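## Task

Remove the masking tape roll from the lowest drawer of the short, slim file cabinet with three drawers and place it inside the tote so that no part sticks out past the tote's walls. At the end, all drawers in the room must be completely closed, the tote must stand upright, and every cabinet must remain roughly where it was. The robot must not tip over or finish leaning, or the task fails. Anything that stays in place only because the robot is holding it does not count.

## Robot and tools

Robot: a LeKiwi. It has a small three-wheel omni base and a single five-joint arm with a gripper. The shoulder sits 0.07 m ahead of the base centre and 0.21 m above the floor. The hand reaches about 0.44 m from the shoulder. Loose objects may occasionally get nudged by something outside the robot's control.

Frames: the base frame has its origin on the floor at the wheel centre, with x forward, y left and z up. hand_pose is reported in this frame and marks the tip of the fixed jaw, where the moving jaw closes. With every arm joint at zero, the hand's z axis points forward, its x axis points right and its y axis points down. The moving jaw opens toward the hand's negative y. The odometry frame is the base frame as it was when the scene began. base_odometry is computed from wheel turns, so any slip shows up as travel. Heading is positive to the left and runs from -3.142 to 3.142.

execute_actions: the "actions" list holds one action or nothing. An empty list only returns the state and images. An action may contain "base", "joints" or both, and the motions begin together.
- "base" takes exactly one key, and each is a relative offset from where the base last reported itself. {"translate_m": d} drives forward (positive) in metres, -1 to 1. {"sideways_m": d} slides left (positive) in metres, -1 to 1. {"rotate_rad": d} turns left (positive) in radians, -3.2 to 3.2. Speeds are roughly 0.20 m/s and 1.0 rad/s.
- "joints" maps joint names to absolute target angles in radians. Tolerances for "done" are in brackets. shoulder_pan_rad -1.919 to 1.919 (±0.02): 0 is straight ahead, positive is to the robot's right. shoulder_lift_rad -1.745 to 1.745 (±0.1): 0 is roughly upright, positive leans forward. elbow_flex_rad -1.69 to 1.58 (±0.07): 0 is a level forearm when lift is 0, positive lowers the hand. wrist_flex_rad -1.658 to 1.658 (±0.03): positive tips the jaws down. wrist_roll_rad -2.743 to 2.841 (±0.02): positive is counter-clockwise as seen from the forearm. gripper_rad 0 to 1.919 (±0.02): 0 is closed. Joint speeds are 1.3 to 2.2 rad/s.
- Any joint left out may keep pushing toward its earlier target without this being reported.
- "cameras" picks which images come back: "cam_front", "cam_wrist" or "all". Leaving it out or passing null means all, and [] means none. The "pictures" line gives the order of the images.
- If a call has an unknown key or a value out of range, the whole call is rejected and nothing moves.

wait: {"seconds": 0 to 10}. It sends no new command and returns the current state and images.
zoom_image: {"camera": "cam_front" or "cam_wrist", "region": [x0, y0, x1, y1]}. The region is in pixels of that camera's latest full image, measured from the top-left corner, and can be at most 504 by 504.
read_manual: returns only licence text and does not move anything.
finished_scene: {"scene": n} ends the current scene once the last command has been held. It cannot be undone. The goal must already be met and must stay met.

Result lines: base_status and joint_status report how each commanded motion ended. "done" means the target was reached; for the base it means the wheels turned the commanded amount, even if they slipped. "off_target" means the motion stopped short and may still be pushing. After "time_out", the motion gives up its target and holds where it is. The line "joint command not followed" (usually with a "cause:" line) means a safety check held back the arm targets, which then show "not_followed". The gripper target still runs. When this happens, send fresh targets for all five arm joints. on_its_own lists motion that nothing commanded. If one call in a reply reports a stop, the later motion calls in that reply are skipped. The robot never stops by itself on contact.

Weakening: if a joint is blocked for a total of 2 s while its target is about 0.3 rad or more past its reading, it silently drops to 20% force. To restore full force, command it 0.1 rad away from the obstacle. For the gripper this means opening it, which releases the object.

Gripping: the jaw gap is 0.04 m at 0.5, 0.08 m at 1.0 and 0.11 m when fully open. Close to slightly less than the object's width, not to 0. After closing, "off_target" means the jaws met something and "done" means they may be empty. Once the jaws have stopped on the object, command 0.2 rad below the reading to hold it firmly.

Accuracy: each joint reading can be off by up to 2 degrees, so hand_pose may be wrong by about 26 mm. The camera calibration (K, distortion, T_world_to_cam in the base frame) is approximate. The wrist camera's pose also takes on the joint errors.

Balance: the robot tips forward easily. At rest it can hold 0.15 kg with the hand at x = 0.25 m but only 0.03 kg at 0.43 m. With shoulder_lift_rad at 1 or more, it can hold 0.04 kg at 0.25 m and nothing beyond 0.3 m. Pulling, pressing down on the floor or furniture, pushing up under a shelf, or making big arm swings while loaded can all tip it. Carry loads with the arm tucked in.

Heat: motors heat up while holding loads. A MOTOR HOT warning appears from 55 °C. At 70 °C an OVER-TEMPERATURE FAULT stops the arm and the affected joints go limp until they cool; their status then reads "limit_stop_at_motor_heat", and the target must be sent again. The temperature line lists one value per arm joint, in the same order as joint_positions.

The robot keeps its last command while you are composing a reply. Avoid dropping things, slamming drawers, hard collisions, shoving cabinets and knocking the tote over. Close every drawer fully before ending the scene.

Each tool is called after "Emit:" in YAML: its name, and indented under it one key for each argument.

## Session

Emit:
execute_actions:
  actions: []

Scene clock: 0.00 s.
Motor temperatures (°C, as the motors report them): [24 24 24 24 25]
base_odometry: x=+0.000 y=+0.000 heading=+0.000 (m, m, rad; odometry frame)
base_status: not commanded
joint_positions: shoulder_pan_rad=-0.191 shoulder_lift_rad=-1.530 elbow_flex_rad=-0.254 wrist_flex_rad=+1.387 wrist_roll_rad=-1.529 gripper_rad=+1.920
joint_status: not commanded
hand_pose: x=+0.0985 y=+0.0140 z=+0.4340 quat_wxyz=(+0.828, -0.051, +0.552, +0.082) (m; base frame)
pictures: cam_front, cam_wrist
camera_calibration (this result's frames):
cam_wrist: T_world_to_cam=[[0.21512, -0.975546, -0.0450926, 0.00987053], [-0.142166, 0.0143992, -0.989738, 0.461031], [0.966184, 0.219323, -0.135592, 0.0293976], [0, 0, 0, 1]] pos_world=[0.0350161, -0.00345688, 0.460731]
Images, in order (width x height): cam_front 644x476, cam_wrist 476x644.

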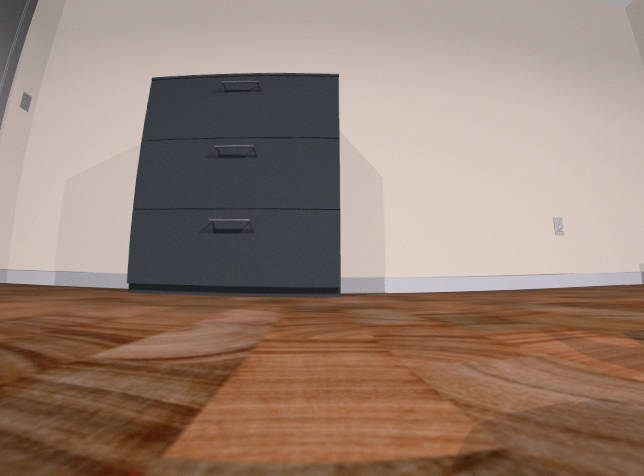

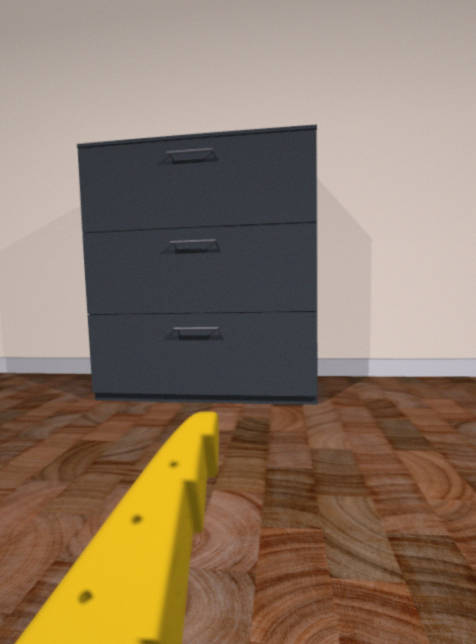

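Likely the same layout: target behind me.

Emit:
execute_actions:
  actions:
    - {"base":{"rotate_rad":-3.14},"joints":{"shoulder_pan_rad":0}}

Scene clock: 9.50 s.
Motor temperatures (°C, as the motors report them): [24 24 24 24 25]
base_odometry: x=+0.000 y=+0.000 heading=-3.136 (m, m, rad; odometry frame)
base_status: done
joint_positions: shoulder_pan_rad=-0.010 shoulder_lift_rad=-1.530 elbow_flex_rad=-0.254 wrist_flex_rad=+1.387 wrist_roll_rad=-1.529 gripper_rad=+1.920
joint_status: all done
hand_pose: x=+0.1005 y=+0.0081 z=+0.4340 quat_wxyz=(+0.833, -0.001, +0.554, +0.007) (m; base frame)
pictures: cam_front, cam_wrist
camera_calibration (this result's frames):
cam_wrist: T_world_to_cam=[[0.0359851, -0.998334, -0.0450926, 0.0218726], [-0.137251, 0.0397571, -0.989738, 0.460702], [0.989882, 0.0418049, -0.135592, 0.0278098], [0, 0, 0, 1]] pos_world=[0.0349164, 0.00235742, 0.460731]
Images, in order (width x height): cam_front 644x476, cam_wrist 476x644.

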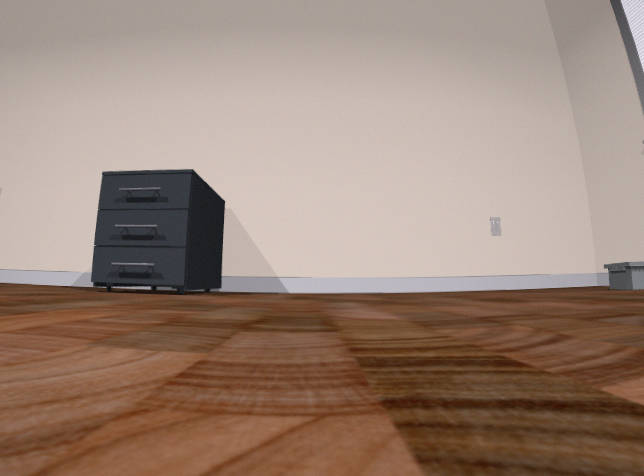

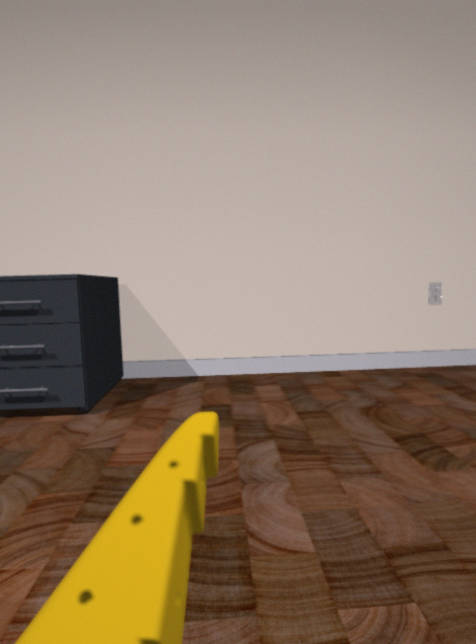

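Emit:
execute_actions:
  actions:
    - {"base":{"sideways_m":0.68},"joints":{"shoulder_pan_rad":0,"shoulder_lift_rad":0.2,"elbow_flex_rad":0.9,"wrist_flex_rad":-0.51,"wrist_roll_rad":0,"gripper_rad":0.6}}
  cameras: ["cam_front"]

Emit:
execute_actions:
  actions:
    - {"base":{"translate_m":0.65}}
  cameras: ["cam_front"]

Scene clock: 37.33 s.
Motor temperatures (°C, as the motors report them): [24 24 24 24 25]
base_odometry: x=+0.003 y=-0.679 heading=-3.138 (m, m, rad; odometry frame)
base_status: done
joint_positions: shoulder_pan_rad=-0.010 shoulder_lift_rad=+0.208 elbow_flex_rad=+0.906 wrist_flex_rad=-0.495 wrist_roll_rad=-0.006 gripper_rad=+0.611
joint_status: all done
hand_pose: x=+0.3384 y=+0.0028 z=+0.0950 quat_wxyz=(+0.334, -0.615, +0.642, -0.313) (m; base frame)
pictures: cam_front
Images, in order (width x height): cam_front 644x476.

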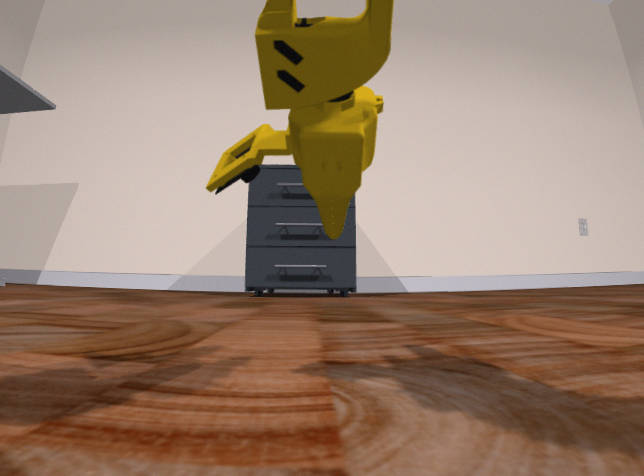

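Scene clock: 41.57 s.
Motor temperatures (°C, as the motors report them): [24 24 24 24 25]
base_odometry: x=-0.647 y=-0.682 heading=-3.138 (m, m, rad; odometry frame)
base_status: done
joint_positions: shoulder_pan_rad=-0.010 shoulder_lift_rad=+0.209 elbow_flex_rad=+0.906 wrist_flex_rad=-0.495 wrist_roll_rad=-0.006 gripper_rad=+0.611
joint_status: not commanded
hand_pose: x=+0.3382 y=+0.0028 z=+0.0946 quat_wxyz=(+0.334, -0.615, +0.642, -0.313) (m; base frame)
pictures: cam_front
Images, in order (width x height): cam_front 644x476.

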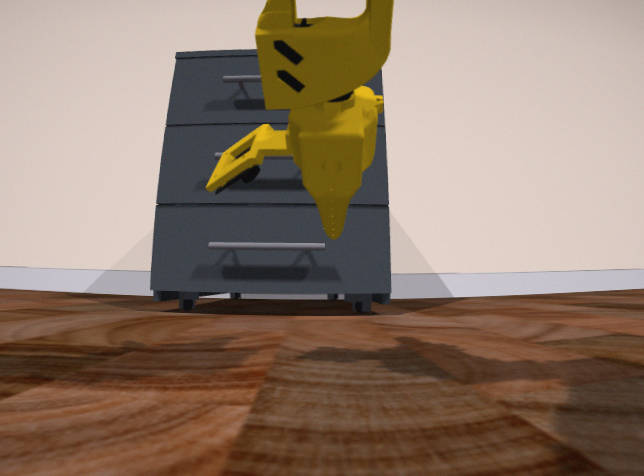

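Emit:
execute_actions:
  actions:
    - {"base":{"rotate_rad":0.05}}
  cameras: []

Emit:
execute_actions:
  actions:
    - {"base":{"sideways_m":0.065}}
  cameras: []

Emit:
execute_actions:
  actions:
    - {"base":{"translate_m":0.22}}

Scene clock: 53.37 s.
Motor temperatures (°C, as the motors report them): [24 24 24 24 25]
base_odometry: x=-0.647 y=-0.682 heading=-3.090 (m, m, rad; odometry frame)
base_status: done
joint_positions: shoulder_pan_rad=-0.009 shoulder_lift_rad=+0.209 elbow_flex_rad=+0.906 wrist_flex_rad=-0.495 wrist_roll_rad=-0.006 gripper_rad=+0.611
joint_status: not commanded
hand_pose: x=+0.3382 y=+0.0024 z=+0.0946 quat_wxyz=(+0.334, -0.614, +0.643, -0.313) (m; base frame)
pictures: none
No camera images: the call's "cameras" was empty. Leave "cameras" out to get every camera's image.

Scene clock: 54.60 s.
Motor temperatures (°C, as the motors report them): [24 24 24 24 25]
base_odometry: x=-0.644 y=-0.746 heading=-3.092 (m, m, rad; odometry frame)
base_status: done
joint_positions: shoulder_pan_rad=-0.009 shoulder_lift_rad=+0.209 elbow_flex_rad=+0.906 wrist_flex_rad=-0.495 wrist_roll_rad=-0.006 gripper_rad=+0.611
joint_status: not commanded
hand_pose: x=+0.3382 y=+0.0024 z=+0.0946 quat_wxyz=(+0.334, -0.614, +0.643, -0.313) (m; base frame)
pictures: none
No camera images: the call's "cameras" was empty. Leave "cameras" out to get every camera's image.

Scene clock: 56.67 s.
Motor temperatures (°C, as the motors report them): [24 24 24 24 25]
base_odometry: x=-0.863 y=-0.757 heading=-3.092 (m, m, rad; odometry frame)
base_status: done
joint_positions: shoulder_pan_rad=-0.009 shoulder_lift_rad=+0.209 elbow_flex_rad=+0.906 wrist_flex_rad=-0.495 wrist_roll_rad=-0.006 gripper_rad=+0.611
joint_status: not commanded
hand_pose: x=+0.3382 y=+0.0024 z=+0.0946 quat_wxyz=(+0.334, -0.614, +0.643, -0.313) (m; base frame)
pictures: cam_front, cam_wrist
camera_calibration (this result's frames):
cam_wrist: T_world_to_cam=[[0.584567, -0.0939549, 0.805887, -0.275843], [-0.45403, -0.861068, 0.228952, 0.151584], [0.672412, -0.499735, -0.54601, -0.105826], [0, 0, 0, 1]] pos_world=[0.301231, 0.0517223, 0.129812]
Images, in order (width x height): cam_front 644x476, cam_wrist 476x644.

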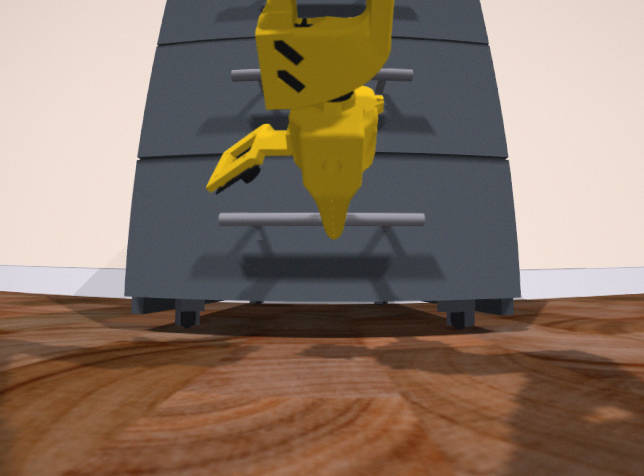

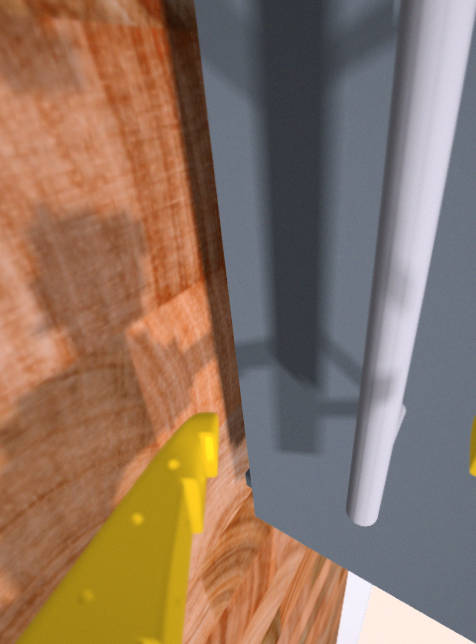

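Emit:
execute_actions:
  actions:
    - {"base":{"translate_m":0.056},"joints":{"wrist_flex_rad":-0.53}}
  cameras: ["cam_wrist"]

Emit:
execute_actions:
  actions:
    - {"joints":{"gripper_rad":0.0}}

Scene clock: 66.33 s.
Motor temperatures (°C, as the motors report them): [24 24 24 24 25]
base_odometry: x=-0.918 y=-0.760 heading=-3.092 (m, m, rad; odometry frame)
base_status: done
joint_positions: shoulder_pan_rad=-0.009 shoulder_lift_rad=+0.209 elbow_flex_rad=+0.924 wrist_flex_rad=-0.518 wrist_roll_rad=-0.004 gripper_rad=+0.611
joint_status: all done
hand_pose: x=+0.3365 y=+0.0023 z=+0.0940 quat_wxyz=(+0.335, -0.614, +0.642, -0.315) (m; base frame)
pictures: cam_wrist
camera_calibration (this result's frames):
cam_wrist: T_world_to_cam=[[0.580926, -0.0924597, 0.808688, -0.273405], [-0.454318, -0.861195, 0.227899, 0.151098], [0.675366, -0.499794, -0.542297, -0.106327], [0, 0, 0, 1]] pos_world=[0.299284, 0.0517047, 0.129003]
Images, in order (width x height): cam_wrist 476x644.

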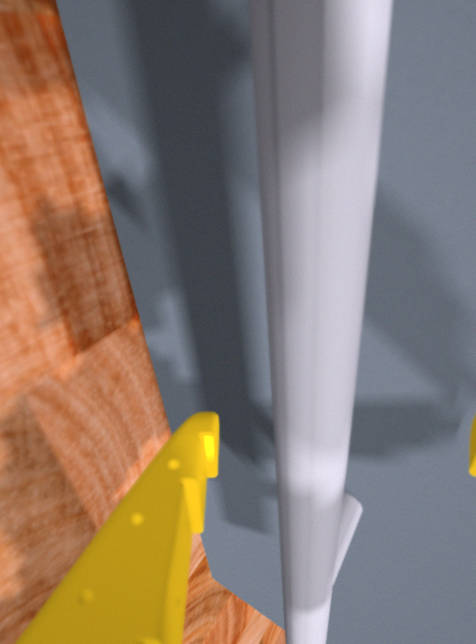

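Scene clock: 67.23 s.
Motor temperatures (°C, as the motors report them): [24 24 24 24 25]
base_odometry: x=-0.918 y=-0.760 heading=-3.092 (m, m, rad; odometry frame)
base_status: not commanded
joint_positions: shoulder_pan_rad=-0.009 shoulder_lift_rad=+0.203 elbow_flex_rad=+0.891 wrist_flex_rad=-0.530 wrist_roll_rad=-0.003 gripper_rad=+0.065
joint_status: gripper_rad off_target (ended at +0.065, target +0.000)
hand_pose: x=+0.3456 y=+0.0024 z=+0.1036 quat_wxyz=(+0.351, -0.606, +0.632, -0.331) (m; base frame)
pictures: cam_front, cam_wrist
camera_calibration (this result's frames):
cam_wrist: T_world_to_cam=[[0.538047, -0.0913025, 0.837956, -0.274661], [-0.464867, -0.861409, 0.204631, 0.159156], [0.703139, -0.499639, -0.505922, -0.120596], [0, 0, 0, 1]] pos_world=[0.306562, 0.0517665, 0.136573]
Images, in order (width x height): cam_front 644x476, cam_wrist 476x644.

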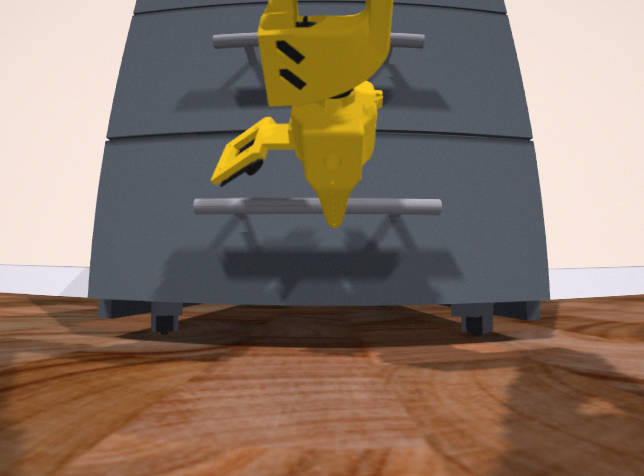

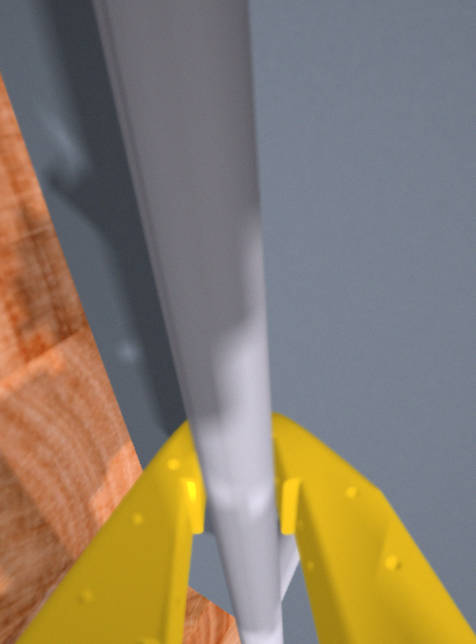

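Emit:
execute_actions:
  actions:
    - {"base":{"translate_m":-0.26}}
  cameras: ["cam_front"]

Emit:
execute_actions:
  actions:
    - {"joints":{"gripper_rad":0.55}}
  cameras: []

Emit:
execute_actions:
  actions:
    - {"base":{"translate_m":-0.065}}
  cameras: ["cam_front"]

Scene clock: 82.70 s.
Motor temperatures (°C, as the motors report them): [24 24 24 24 25]
base_odometry: x=-0.659 y=-0.747 heading=-3.090 (m, m, rad; odometry frame)
base_status: done
joint_positions: shoulder_pan_rad=-0.009 shoulder_lift_rad=+0.202 elbow_flex_rad=+0.898 wrist_flex_rad=-0.538 wrist_roll_rad=-0.003 gripper_rad=+0.056
joint_status: not commanded
hand_pose: x=+0.3448 y=+0.0024 z=+0.1035 quat_wxyz=(+0.352, -0.606, +0.632, -0.331) (m; base frame)
pictures: cam_front
Images, in order (width x height): cam_front 644x476.

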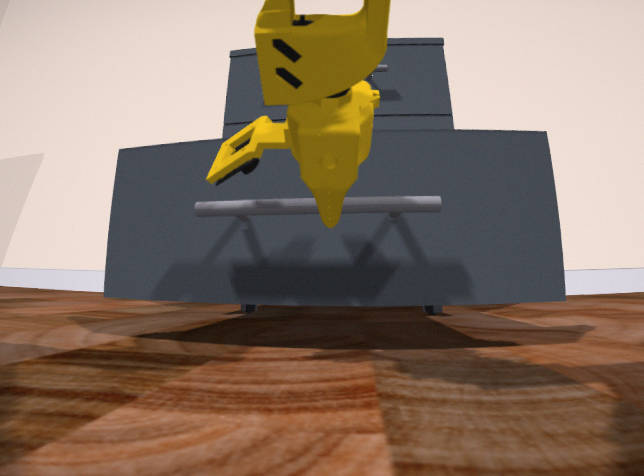

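Scene clock: 83.60 s.
Motor temperatures (°C, as the motors report them): [24 24 24 24 25]
base_odometry: x=-0.659 y=-0.747 heading=-3.091 (m, m, rad; odometry frame)
base_status: not commanded
joint_positions: shoulder_pan_rad=-0.009 shoulder_lift_rad=+0.223 elbow_flex_rad=+0.924 wrist_flex_rad=-0.529 wrist_roll_rad=-0.003 gripper_rad=+0.531
joint_status: all done
hand_pose: x=+0.3359 y=+0.0023 z=+0.0921 quat_wxyz=(+0.334, -0.615, +0.642, -0.314) (m; base frame)
pictures: none
No camera images: the call's "cameras" was empty. Leave "cameras" out to get every camera's image.

Scene clock: 84.83 s.
Motor temperatures (°C, as the motors report them): [24 24 24 24 25]
base_odometry: x=-0.595 y=-0.744 heading=-3.091 (m, m, rad; odometry frame)
base_status: done
joint_positions: shoulder_pan_rad=-0.009 shoulder_lift_rad=+0.223 elbow_flex_rad=+0.924 wrist_flex_rad=-0.529 wrist_roll_rad=-0.003 gripper_rad=+0.538
joint_status: not commanded
hand_pose: x=+0.3359 y=+0.0023 z=+0.0921 quat_wxyz=(+0.334, -0.615, +0.642, -0.314) (m; base frame)
pictures: cam_front
Images, in order (width x height): cam_front 644x476.

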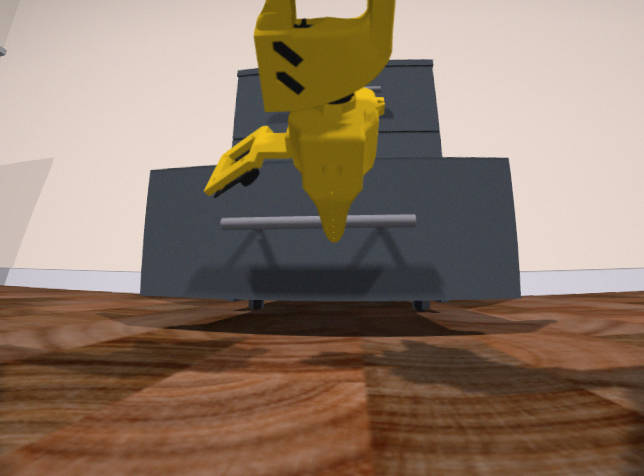

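Emit:
execute_actions:
  actions:
    - {"joints":{"shoulder_lift_rad":-0.6,"elbow_flex_rad":0.1,"wrist_flex_rad":1.1,"wrist_roll_rad":-1.55}}
  cameras: []

Emit:
execute_actions:
  actions:
    - {"base":{"translate_m":0.22},"joints":{"shoulder_lift_rad":-0.5,"elbow_flex_rad":-0.3,"wrist_flex_rad":1.35}}
  cameras: []

Emit:
execute_actions:
  actions:
    - {"base":{"rotate_rad":-0.1}}

Scene clock: 97.07 s.
Motor temperatures (°C, as the motors report them): [24 24 24 24 25]
base_odometry: x=-0.595 y=-0.744 heading=-3.091 (m, m, rad; odometry frame)
base_status: not commanded
joint_positions: shoulder_pan_rad=-0.009 shoulder_lift_rad=-0.578 elbow_flex_rad=+0.133 wrist_flex_rad=+1.096 wrist_roll_rad=-1.544 gripper_rad=+0.538
joint_status: all done
hand_pose: x=+0.3065 y=+0.0098 z=+0.2839 quat_wxyz=(+0.444, +0.006, +0.896, +0.007) (m; base frame)
pictures: none
No camera images: the call's "cameras" was empty. Leave "cameras" out to get every camera's image.

Scene clock: 99.13 s.
Motor temperatures (°C, as the motors report them): [24 24 24 24 25]
base_odometry: x=-0.814 y=-0.755 heading=-3.091 (m, m, rad; odometry frame)
base_status: done
joint_positions: shoulder_pan_rad=-0.009 shoulder_lift_rad=-0.496 elbow_flex_rad=-0.269 wrist_flex_rad=+1.346 wrist_roll_rad=-1.544 gripper_rad=+0.538
joint_status: all done
hand_pose: x=+0.2962 y=+0.0097 z=+0.3303 quat_wxyz=(+0.475, +0.006, +0.880, +0.007) (m; base frame)
pictures: none
No camera images: the call's "cameras" was empty. Leave "cameras" out to get every camera's image.

Scene clock: 99.97 s.
Motor temperatures (°C, as the motors report them): [24 24 24 24 25]
base_odometry: x=-0.814 y=-0.755 heading=+3.096 (m, m, rad; odometry frame)
base_status: done
joint_positions: shoulder_pan_rad=-0.009 shoulder_lift_rad=-0.496 elbow_flex_rad=-0.269 wrist_flex_rad=+1.346 wrist_roll_rad=-1.544 gripper_rad=+0.538
joint_status: not commanded
hand_pose: x=+0.2962 y=+0.0097 z=+0.3303 quat_wxyz=(+0.475, +0.006, +0.880, +0.007) (m; base frame)
pictures: cam_front, cam_wrist
camera_calibration (this result's frames):
cam_wrist: T_world_to_cam=[[-0.0227165, -0.997973, -0.059453, 0.0339166], [-0.896979, 0.0466068, -0.43961, 0.428112], [0.44149, 0.0433417, -0.896219, 0.233633], [0, 0, 0, 1]] pos_world=[0.281632, 0.00376888, 0.399605]
Images, in order (width x height): cam_front 644x476, cam_wrist 476x644.

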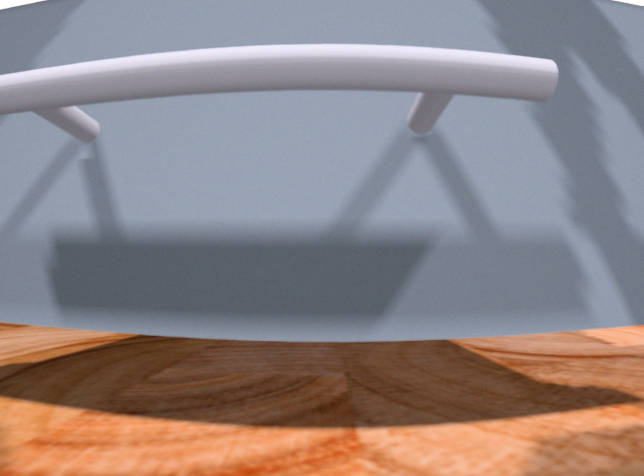

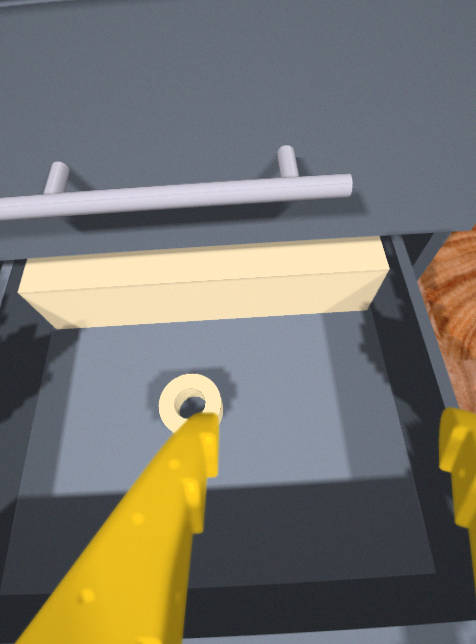

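Emit:
execute_actions:
  actions:
    - {"base":{"translate_m":0.045},"joints":{"shoulder_pan_rad":-0.19,"shoulder_lift_rad":0.42,"elbow_flex_rad":-0.19,"wrist_flex_rad":1.18}}

Scene clock: 119.77 s.
Motor temperatures (°C, as the motors report them): [24 24 24 24 25]
base_odometry: x=-0.858 y=-0.753 heading=+3.096 (m, m, rad; odometry frame)
base_status: done
joint_positions: shoulder_pan_rad=-0.180 shoulder_lift_rad=+0.436 elbow_flex_rad=-0.182 wrist_flex_rad=+1.191 wrist_roll_rad=-1.544 gripper_rad=+0.538
joint_status: all done
hand_pose: x=+0.3167 y=+0.0534 z=+0.1109 quat_wxyz=(+0.062, -0.079, +0.995, +0.006) (m; base frame)
pictures: cam_front, cam_wrist
camera_calibration (this result's frames):
cam_wrist: T_world_to_cam=[[0.114541, -0.99331, -0.0147174, 0.0162626], [-0.910934, -0.11093, 0.397358, 0.267973], [-0.396332, -0.0321071, -0.917546, 0.297697], [0, 0, 0, 1]] pos_world=[0.36023, 0.0554382, 0.166909]
Images, in order (width x height): cam_front 644x476, cam_wrist 476x644.

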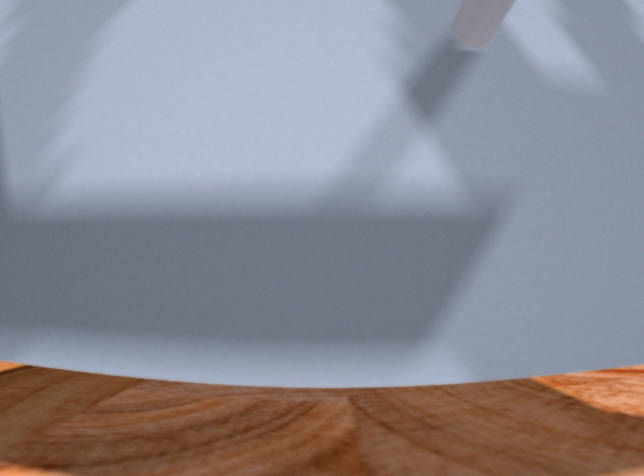

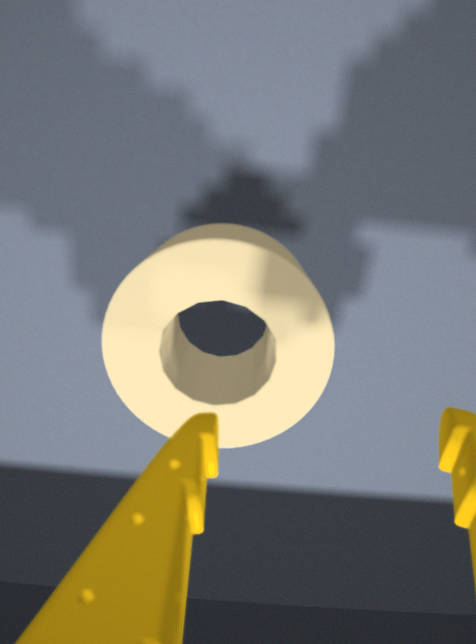

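Emit:
execute_actions:
  actions:
    - {"joints":{"shoulder_pan_rad":-0.14,"shoulder_lift_rad":0.585,"elbow_flex_rad":-0.08,"wrist_flex_rad":0.915}}
  cameras: ["cam_wrist"]

Scene clock: 137.40 s.
Motor temperatures (°C, as the motors report them): [24 24 24 24 25]
base_odometry: x=-0.858 y=-0.753 heading=+3.096 (m, m, rad; odometry frame)
base_status: not commanded
joint_positions: shoulder_pan_rad=-0.150 shoulder_lift_rad=+0.588 elbow_flex_rad=-0.079 wrist_flex_rad=+0.932 wrist_roll_rad=-1.544 gripper_rad=+0.538
joint_status: all done
hand_pose: x=+0.3201 y=+0.0460 z=+0.0666 quat_wxyz=(+0.065, -0.064, +0.996, +0.006) (m; base frame)
pictures: cam_wrist
camera_calibration (this result's frames):
cam_wrist: T_world_to_cam=[[0.0840852, -0.996345, -0.015019, 0.0177849], [-0.915707, -0.083206, 0.393138, 0.288455], [-0.392951, -0.0193041, -0.919357, 0.256681], [0, 0, 0, 1]] pos_world=[0.363508, 0.0466762, 0.122846]
Images, in order (width x height): cam_wrist 476x644.

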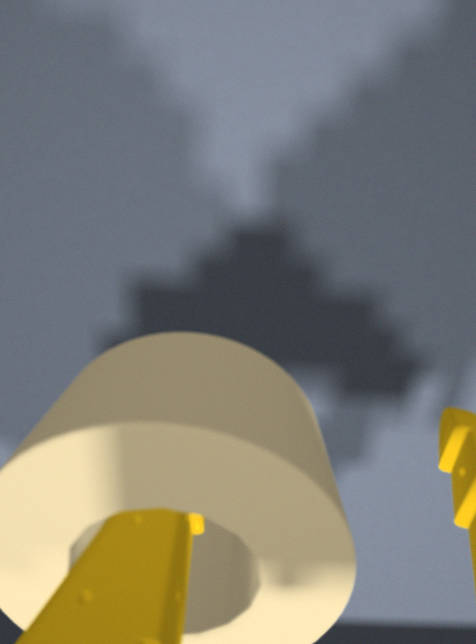

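Emit:
execute_actions:
  actions:
    - {"joints":{"shoulder_pan_rad":-0.12,"wrist_flex_rad":0.97,"gripper_rad":0.0}}
  cameras: ["cam_wrist"]

Emit:
execute_actions:
  actions:
    - {"joints":{"shoulder_lift_rad":-0.2,"elbow_flex_rad":-0.2,"wrist_flex_rad":1.4}}
  cameras: ["cam_wrist"]

Scene clock: 147.27 s.
Motor temperatures (°C, as the motors report them): [24 24 24 24 25]
base_odometry: x=-0.858 y=-0.753 heading=+3.096 (m, m, rad; odometry frame)
base_status: not commanded
joint_positions: shoulder_pan_rad=-0.118 shoulder_lift_rad=+0.585 elbow_flex_rad=-0.080 wrist_flex_rad=+0.956 wrist_roll_rad=-1.544 gripper_rad=+0.136
joint_status: gripper_rad off_target (ended at +0.136, target +0.000); the others done
hand_pose: x=+0.3184 y=+0.0375 z=+0.0670 quat_wxyz=(+0.055, -0.048, +0.997, +0.004) (m; base frame)
pictures: cam_wrist
camera_calibration (this result's frames):
cam_wrist: T_world_to_cam=[[0.0516667, -0.99857, -0.01371, 0.019743], [-0.909945, -0.0527291, 0.411362, 0.281758], [-0.411497, -0.00877844, -0.911369, 0.261198], [0, 0, 0, 1]] pos_world=[0.362847, 0.0368646, 0.122413]
Images, in order (width x height): cam_wrist 476x644.

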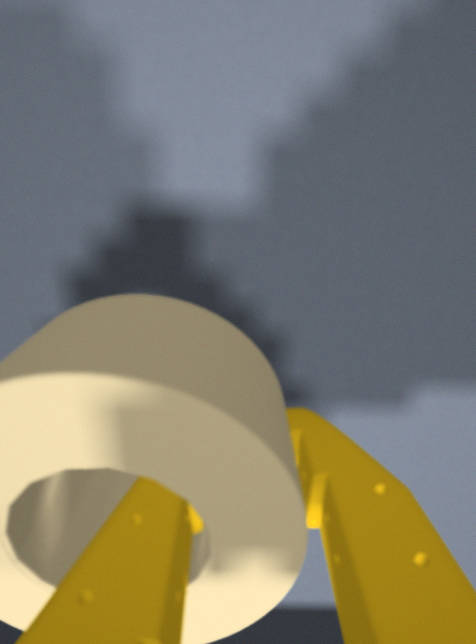

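Scene clock: 148.33 s.
Motor temperatures (°C, as the motors report them): [24 24 24 24 25]
base_odometry: x=-0.858 y=-0.753 heading=+3.096 (m, m, rad; odometry frame)
base_status: not commanded
joint_positions: shoulder_pan_rad=-0.118 shoulder_lift_rad=-0.159 elbow_flex_rad=-0.168 wrist_flex_rad=+1.397 wrist_roll_rad=-1.544 gripper_rad=+0.135
joint_status: all done
hand_pose: x=+0.3078 y=+0.0362 z=+0.2319 quat_wxyz=(+0.247, -0.046, +0.968, +0.017) (m; base frame)
pictures: cam_wrist
camera_calibration (this result's frames):
cam_wrist: T_world_to_cam=[[0.0617924, -0.997375, -0.0377554, 0.023717], [-0.997451, -0.0630613, 0.0333953, 0.319196], [-0.0356886, 0.0355955, -0.998729, 0.310035], [0, 0, 0, 1]] pos_world=[0.327982, 0.0327478, 0.299876]
Images, in order (width x height): cam_wrist 476x644.

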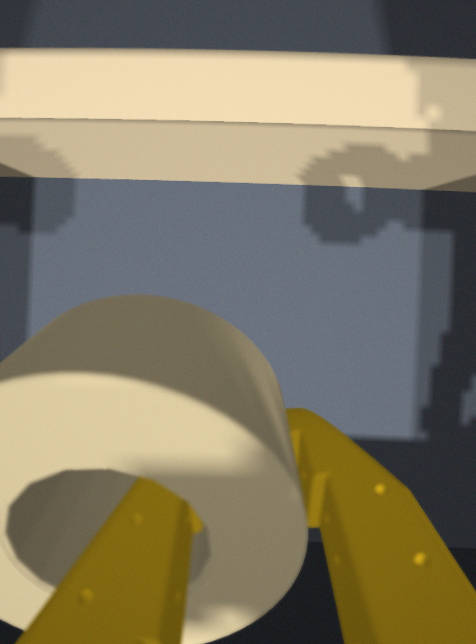

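Emit:
execute_actions:
  actions:
    - {"base":{"translate_m":0.07},"joints":{"shoulder_pan_rad":0,"shoulder_lift_rad":-1.54,"elbow_flex_rad":-0.4,"wrist_flex_rad":1.3}}
  cameras: []

Emit:
execute_actions:
  actions:
    - {"base":{"translate_m":0.19}}

Scene clock: 160.20 s.
Motor temperatures (°C, as the motors report them): [24 24 24 24 25]
base_odometry: x=-0.928 y=-0.750 heading=+3.096 (m, m, rad; odometry frame)
base_status: done
joint_positions: shoulder_pan_rad=-0.010 shoulder_lift_rad=-1.550 elbow_flex_rad=-0.398 wrist_flex_rad=+1.317 wrist_roll_rad=-1.544 gripper_rad=+0.135
joint_status: all done
hand_pose: x=+0.0604 y=+0.0077 z=+0.4574 quat_wxyz=(+0.892, +0.003, +0.453, +0.014) (m; base frame)
pictures: none
No camera images: the call's "cameras" was empty. Leave "cameras" out to get every camera's image.

Scene clock: 162.13 s.
Motor temperatures (°C, as the motors report them): [24 24 24 24 25]
base_odometry: x=-1.117 y=-0.741 heading=+3.096 (m, m, rad; odometry frame)
base_status: done
joint_positions: shoulder_pan_rad=-0.010 shoulder_lift_rad=-1.550 elbow_flex_rad=-0.398 wrist_flex_rad=+1.317 wrist_roll_rad=-1.544 gripper_rad=+0.135
joint_status: not commanded
hand_pose: x=+0.0604 y=+0.0077 z=+0.4574 quat_wxyz=(+0.892, +0.003, +0.453, +0.014) (m; base frame)
pictures: cam_front, cam_wrist
camera_calibration (this result's frames):
cam_wrist: T_world_to_cam=[[0.05479, -0.997235, -0.0502066, 0.0251579], [0.096086, 0.0553146, -0.993835, 0.466007], [0.993864, 0.0496281, 0.098851, -0.0368932], [0, 0, 0, 1]] pos_world=[-0.00948831, 0.0011423, 0.468044]
Images, in order (width x height): cam_front 644x476, cam_wrist 476x644.

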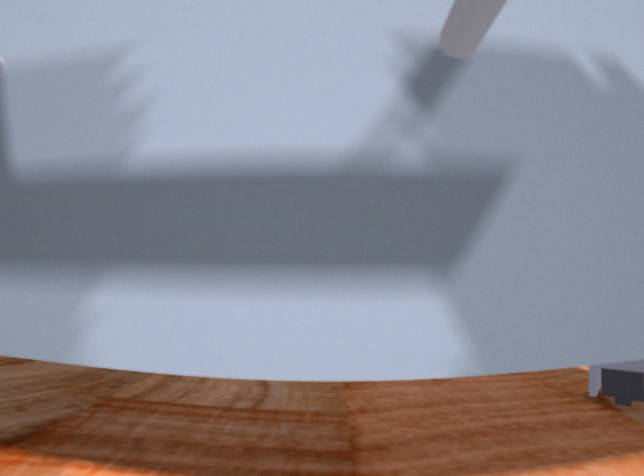

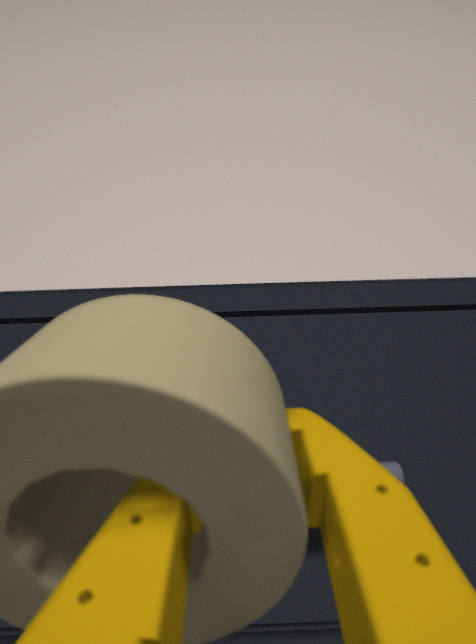

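Self-closed apparently.

Emit:
execute_actions:
  actions:
    - {"base":{"translate_m":-0.12}}
  cameras: ["cam_front"]

Emit:
execute_actions:
  actions:
    - {"base":{"rotate_rad":-1.5}}
  cameras: ["cam_front"]

Emit:
execute_actions:
  actions:
    - {"base":{"translate_m":1.0},"joints":{"shoulder_pan_rad":-1.9}}

Scene clock: 177.33 s.
Motor temperatures (°C, as the motors report them): [24 24 24 24 25]
base_odometry: x=-0.998 y=-0.747 heading=+3.096 (m, m, rad; odometry frame)
base_status: done
joint_positions: shoulder_pan_rad=-0.009 shoulder_lift_rad=-1.550 elbow_flex_rad=-0.398 wrist_flex_rad=+1.317 wrist_roll_rad=-1.544 gripper_rad=+0.135
joint_status: not commanded
hand_pose: x=+0.0604 y=+0.0077 z=+0.4574 quat_wxyz=(+0.892, +0.003, +0.453, +0.014) (m; base frame)
pictures: cam_front
Images, in order (width x height): cam_front 644x476.

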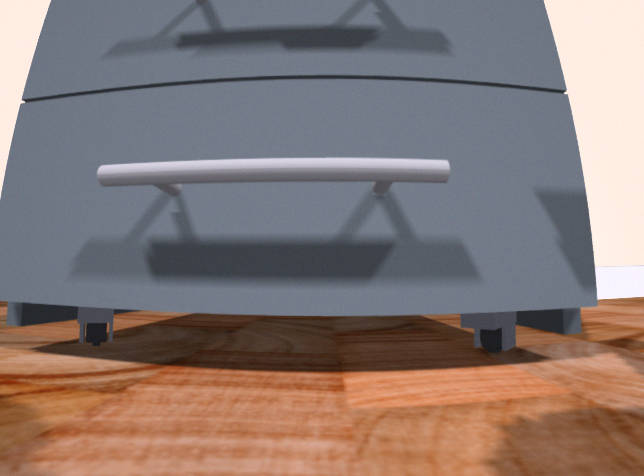

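Scene clock: 179.80 s.
Motor temperatures (°C, as the motors report them): [24 24 24 24 25]
base_odometry: x=-0.998 y=-0.747 heading=+1.600 (m, m, rad; odometry frame)
base_status: done
joint_positions: shoulder_pan_rad=-0.009 shoulder_lift_rad=-1.552 elbow_flex_rad=-0.398 wrist_flex_rad=+1.315 wrist_roll_rad=-1.544 gripper_rad=+0.135
joint_status: not commanded
hand_pose: x=+0.0599 y=+0.0077 z=+0.4575 quat_wxyz=(+0.892, +0.003, +0.451, +0.014) (m; base frame)
pictures: cam_front
Images, in order (width x height): cam_front 644x476.

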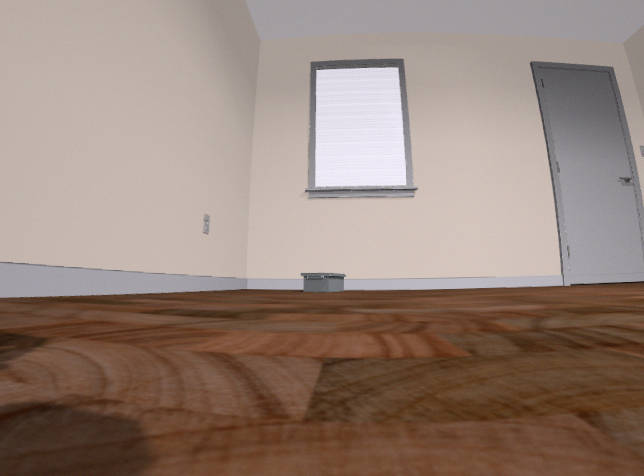

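Scene clock: 185.77 s.
Motor temperatures (°C, as the motors report them): [24 24 24 24 25]
base_odometry: x=-1.027 y=+0.252 heading=+1.600 (m, m, rad; odometry frame)
base_status: done
joint_positions: shoulder_pan_rad=-1.891 shoulder_lift_rad=-1.552 elbow_flex_rad=-0.398 wrist_flex_rad=+1.315 wrist_roll_rad=-1.544 gripper_rad=+0.135
joint_status: all done
hand_pose: x=+0.0619 y=-0.0091 z=+0.4575 quat_wxyz=(+0.514, -0.363, +0.268, +0.729) (m; base frame)
pictures: cam_front, cam_wrist
camera_calibration (this result's frames):
cam_wrist: T_world_to_cam=[[0.932986, 0.356413, -0.0500694, -0.0337123], [-0.0829387, 0.0775367, -0.993534, 0.478077], [-0.350226, 0.931106, 0.101901, 0.052273], [0, 0, 0, 1]] pos_world=[0.0894115, -0.0737247, 0.467971]
Images, in order (width x height): cam_front 644x476, cam_wrist 476x644.

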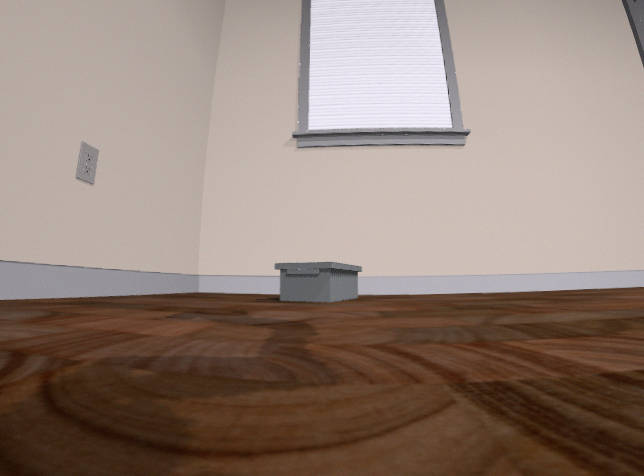

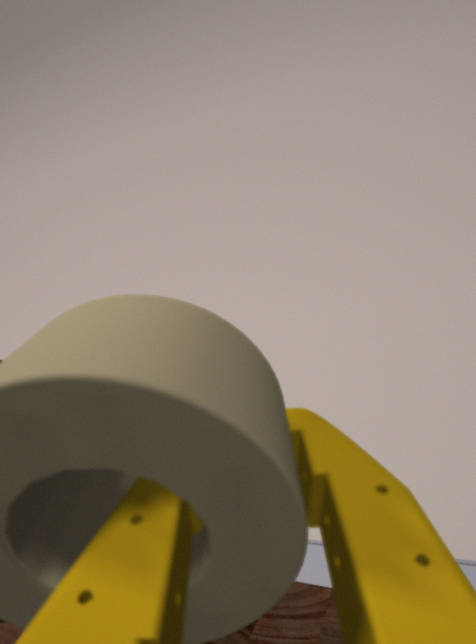

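Emit:
execute_actions:
  actions:
    - {"base":{"translate_m":0.85},"joints":{"shoulder_pan_rad":0,"shoulder_lift_rad":0.0,"elbow_flex_rad":-0.3,"wrist_flex_rad":1.5}}

Scene clock: 197.17 s.
Motor temperatures (°C, as the motors report them): [24 24 24 24 25]
base_odometry: x=-1.052 y=+1.102 heading=+1.600 (m, m, rad; odometry frame)
base_status: done
joint_positions: shoulder_pan_rad=-0.009 shoulder_lift_rad=+0.014 elbow_flex_rad=-0.289 wrist_flex_rad=+1.498 wrist_roll_rad=-1.544 gripper_rad=+0.135
joint_status: all done
hand_pose: x=+0.3100 y=+0.0098 z=+0.2117 quat_wxyz=(+0.173, +0.007, +0.985, +0.003) (m; base frame)
pictures: cam_front, cam_wrist
camera_calibration (this result's frames):
cam_wrist: T_world_to_cam=[[-0.0521017, -0.998226, -0.0288184, 0.0299213], [-0.981575, 0.0458776, 0.185489, 0.282229], [-0.183838, 0.0379517, -0.982224, 0.333303], [0, 0, 0, 1]] pos_world=[0.339861, 0.00427079, 0.275889]
Images, in order (width x height): cam_front 644x476, cam_wrist 476x644.

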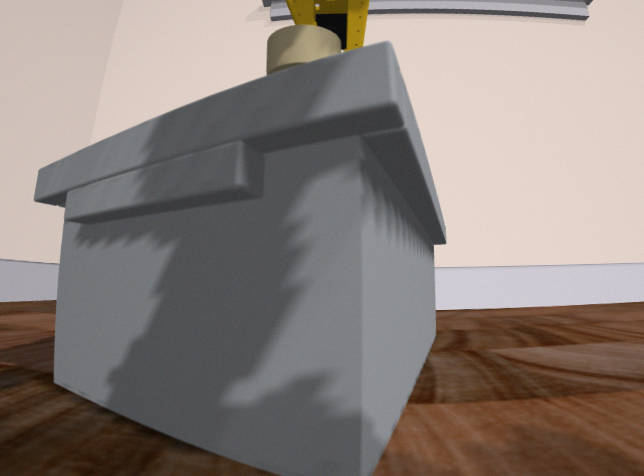

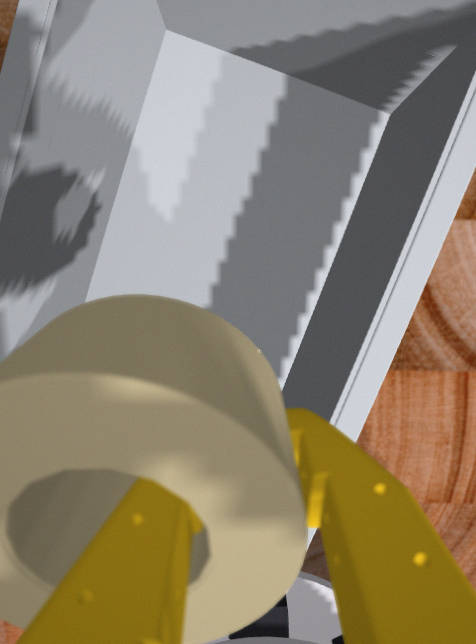

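Emit:
execute_actions:
  actions:
    - {"joints":{"shoulder_pan_rad":-0.07,"shoulder_lift_rad":0.82,"elbow_flex_rad":-0.13,"wrist_flex_rad":0.81}}
  cameras: ["cam_wrist"]

Emit:
execute_actions:
  actions:
    - {"joints":{"gripper_rad":0.45,"shoulder_pan_rad":-0.09}}
  cameras: ["cam_wrist"]

Emit:
execute_actions:
  actions:
    - {"joints":{"shoulder_lift_rad":0.26,"elbow_flex_rad":-0.26,"wrist_flex_rad":1.48}}
  cameras: ["cam_wrist"]

Scene clock: 221.77 s.
Motor temperatures (°C, as the motors report them): [24 24 24 24 25]
base_odometry: x=-1.052 y=+1.102 heading=+1.600 (m, m, rad; odometry frame)
base_status: not commanded
joint_positions: shoulder_pan_rad=-0.059 shoulder_lift_rad=+0.841 elbow_flex_rad=-0.123 wrist_flex_rad=+0.820 wrist_roll_rad=-1.544 gripper_rad=+0.135
joint_status: all done
hand_pose: x=+0.3094 y=+0.0221 z=+0.0178 quat_wxyz=(+0.017, -0.019, +1.000, +0.001) (m; base frame)
pictures: cam_wrist
camera_calibration (this result's frames):
cam_wrist: T_world_to_cam=[[-0.0074516, -0.999935, -0.00862907, 0.0224378], [-0.877337, 0.0023969, 0.479869, 0.280486], [-0.479817, 0.0111464, -0.877298, 0.232567], [0, 0, 0, 1]] pos_world=[0.357838, 0.0191718, 0.0696274]
Images, in order (width x height): cam_wrist 476x644.

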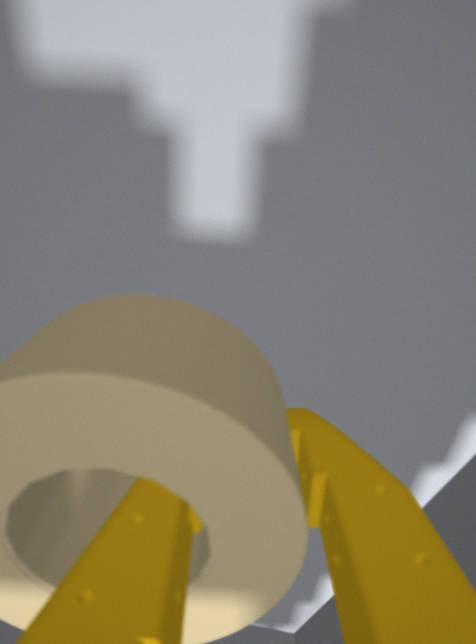

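Scene clock: 222.53 s.
Motor temperatures (°C, as the motors report them): [24 24 24 24 25]
base_odometry: x=-1.052 y=+1.102 heading=+1.600 (m, m, rad; odometry frame)
base_status: not commanded
joint_positions: shoulder_pan_rad=-0.081 shoulder_lift_rad=+0.841 elbow_flex_rad=-0.123 wrist_flex_rad=+0.820 wrist_roll_rad=-1.544 gripper_rad=+0.437
joint_status: all done
hand_pose: x=+0.3088 y=+0.0273 z=+0.0178 quat_wxyz=(+0.017, -0.029, +0.999, +0.001) (m; base frame)
pictures: cam_wrist
camera_calibration (this result's frames):
cam_wrist: T_world_to_cam=[[0.0140228, -0.999864, -0.00862907, 0.020999], [-0.877186, -0.0164437, 0.479869, 0.280476], [-0.479946, 0.000840183, -0.877298, 0.232576], [0, 0, 0, 1]] pos_world=[0.357359, 0.0254128, 0.0696274]
Images, in order (width x height): cam_wrist 476x644.

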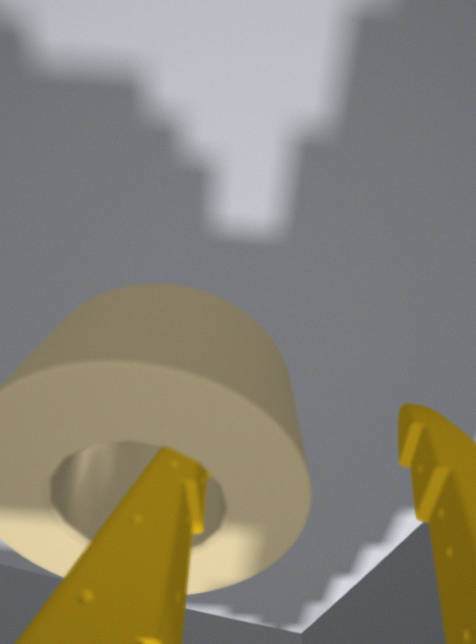

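Scene clock: 223.67 s.
Motor temperatures (°C, as the motors report them): [24 24 24 24 25]
base_odometry: x=-1.052 y=+1.102 heading=+1.600 (m, m, rad; odometry frame)
base_status: not commanded
joint_positions: shoulder_pan_rad=-0.081 shoulder_lift_rad=+0.307 elbow_flex_rad=-0.232 wrist_flex_rad=+1.472 wrist_roll_rad=-1.544 gripper_rad=+0.438
joint_status: all done
hand_pose: x=+0.2955 y=+0.0262 z=+0.1423 quat_wxyz=(+0.012, -0.029, +0.999, +0.001) (m; base frame)
pictures: cam_wrist
camera_calibration (this result's frames):
cam_wrist: T_world_to_cam=[[0.0139465, -0.999871, -0.00801536, 0.0211143], [-0.872747, -0.0160846, 0.487908, 0.206517], [-0.487974, 0.000190786, -0.872858, 0.337135], [0, 0, 0, 1]] pos_world=[0.344455, 0.024369, 0.193679]
Images, in order (width x height): cam_wrist 476x644.

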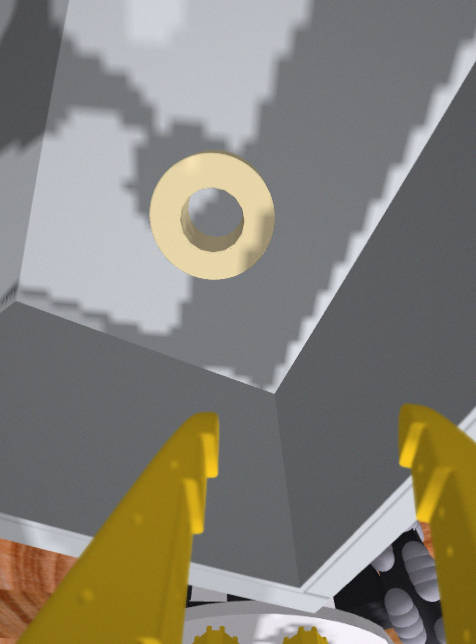

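Emit:
execute_actions:
  actions:
    - {"joints":{"shoulder_pan_rad":1.91,"shoulder_lift_rad":-0.6,"elbow_flex_rad":-0.4,"wrist_flex_rad":1.0,"wrist_roll_rad":-0.2}}
  cameras: ["cam_wrist"]

Scene clock: 232.40 s.
Motor temperatures (°C, as the motors report them): [24 24 24 24 25]
base_odometry: x=-1.052 y=+1.102 heading=+1.600 (m, m, rad; odometry frame)
base_status: not commanded
joint_positions: shoulder_pan_rad=+1.881 shoulder_lift_rad=-0.582 elbow_flex_rad=-0.375 wrist_flex_rad=+1.016 wrist_roll_rad=-0.205 gripper_rad=+0.438
joint_status: shoulder_pan_rad off_target (ended at +1.881, target +1.910); the others done
joint sent to its limit — the command would take shoulder_pan_rad past its upper limit, so that joint was sent only as far as its limit.
hand_pose: x=-0.0003 y=-0.2148 z=+0.4144 quat_wxyz=(-0.019, +0.203, +0.699, -0.686) (m; base frame)
pictures: cam_wrist
camera_calibration (this result's frames):
cam_wrist: T_world_to_cam=[[-0.299258, 0.030107, 0.953697, -0.391003], [-0.624921, 0.749124, -0.219741, 0.269494], [-0.721053, -0.661745, -0.205367, 0.0115314], [0, 0, 0, 1]] pos_world=[0.0597165, -0.182481, 0.434485]
Images, in order (width x height): cam_wrist 476x644.

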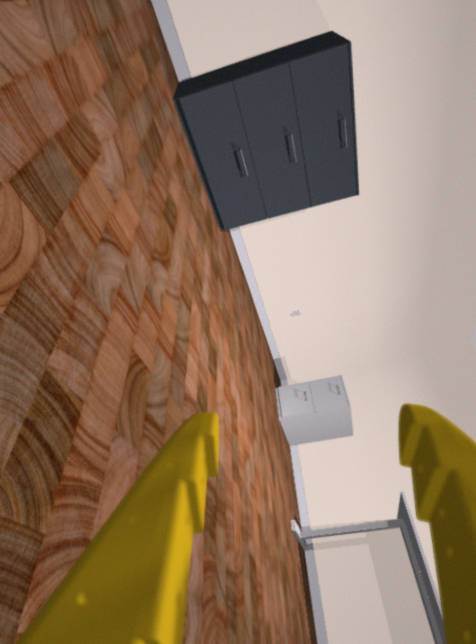

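Emit:
finished_scene:
  scene: 2

The scene is finished: the task was done.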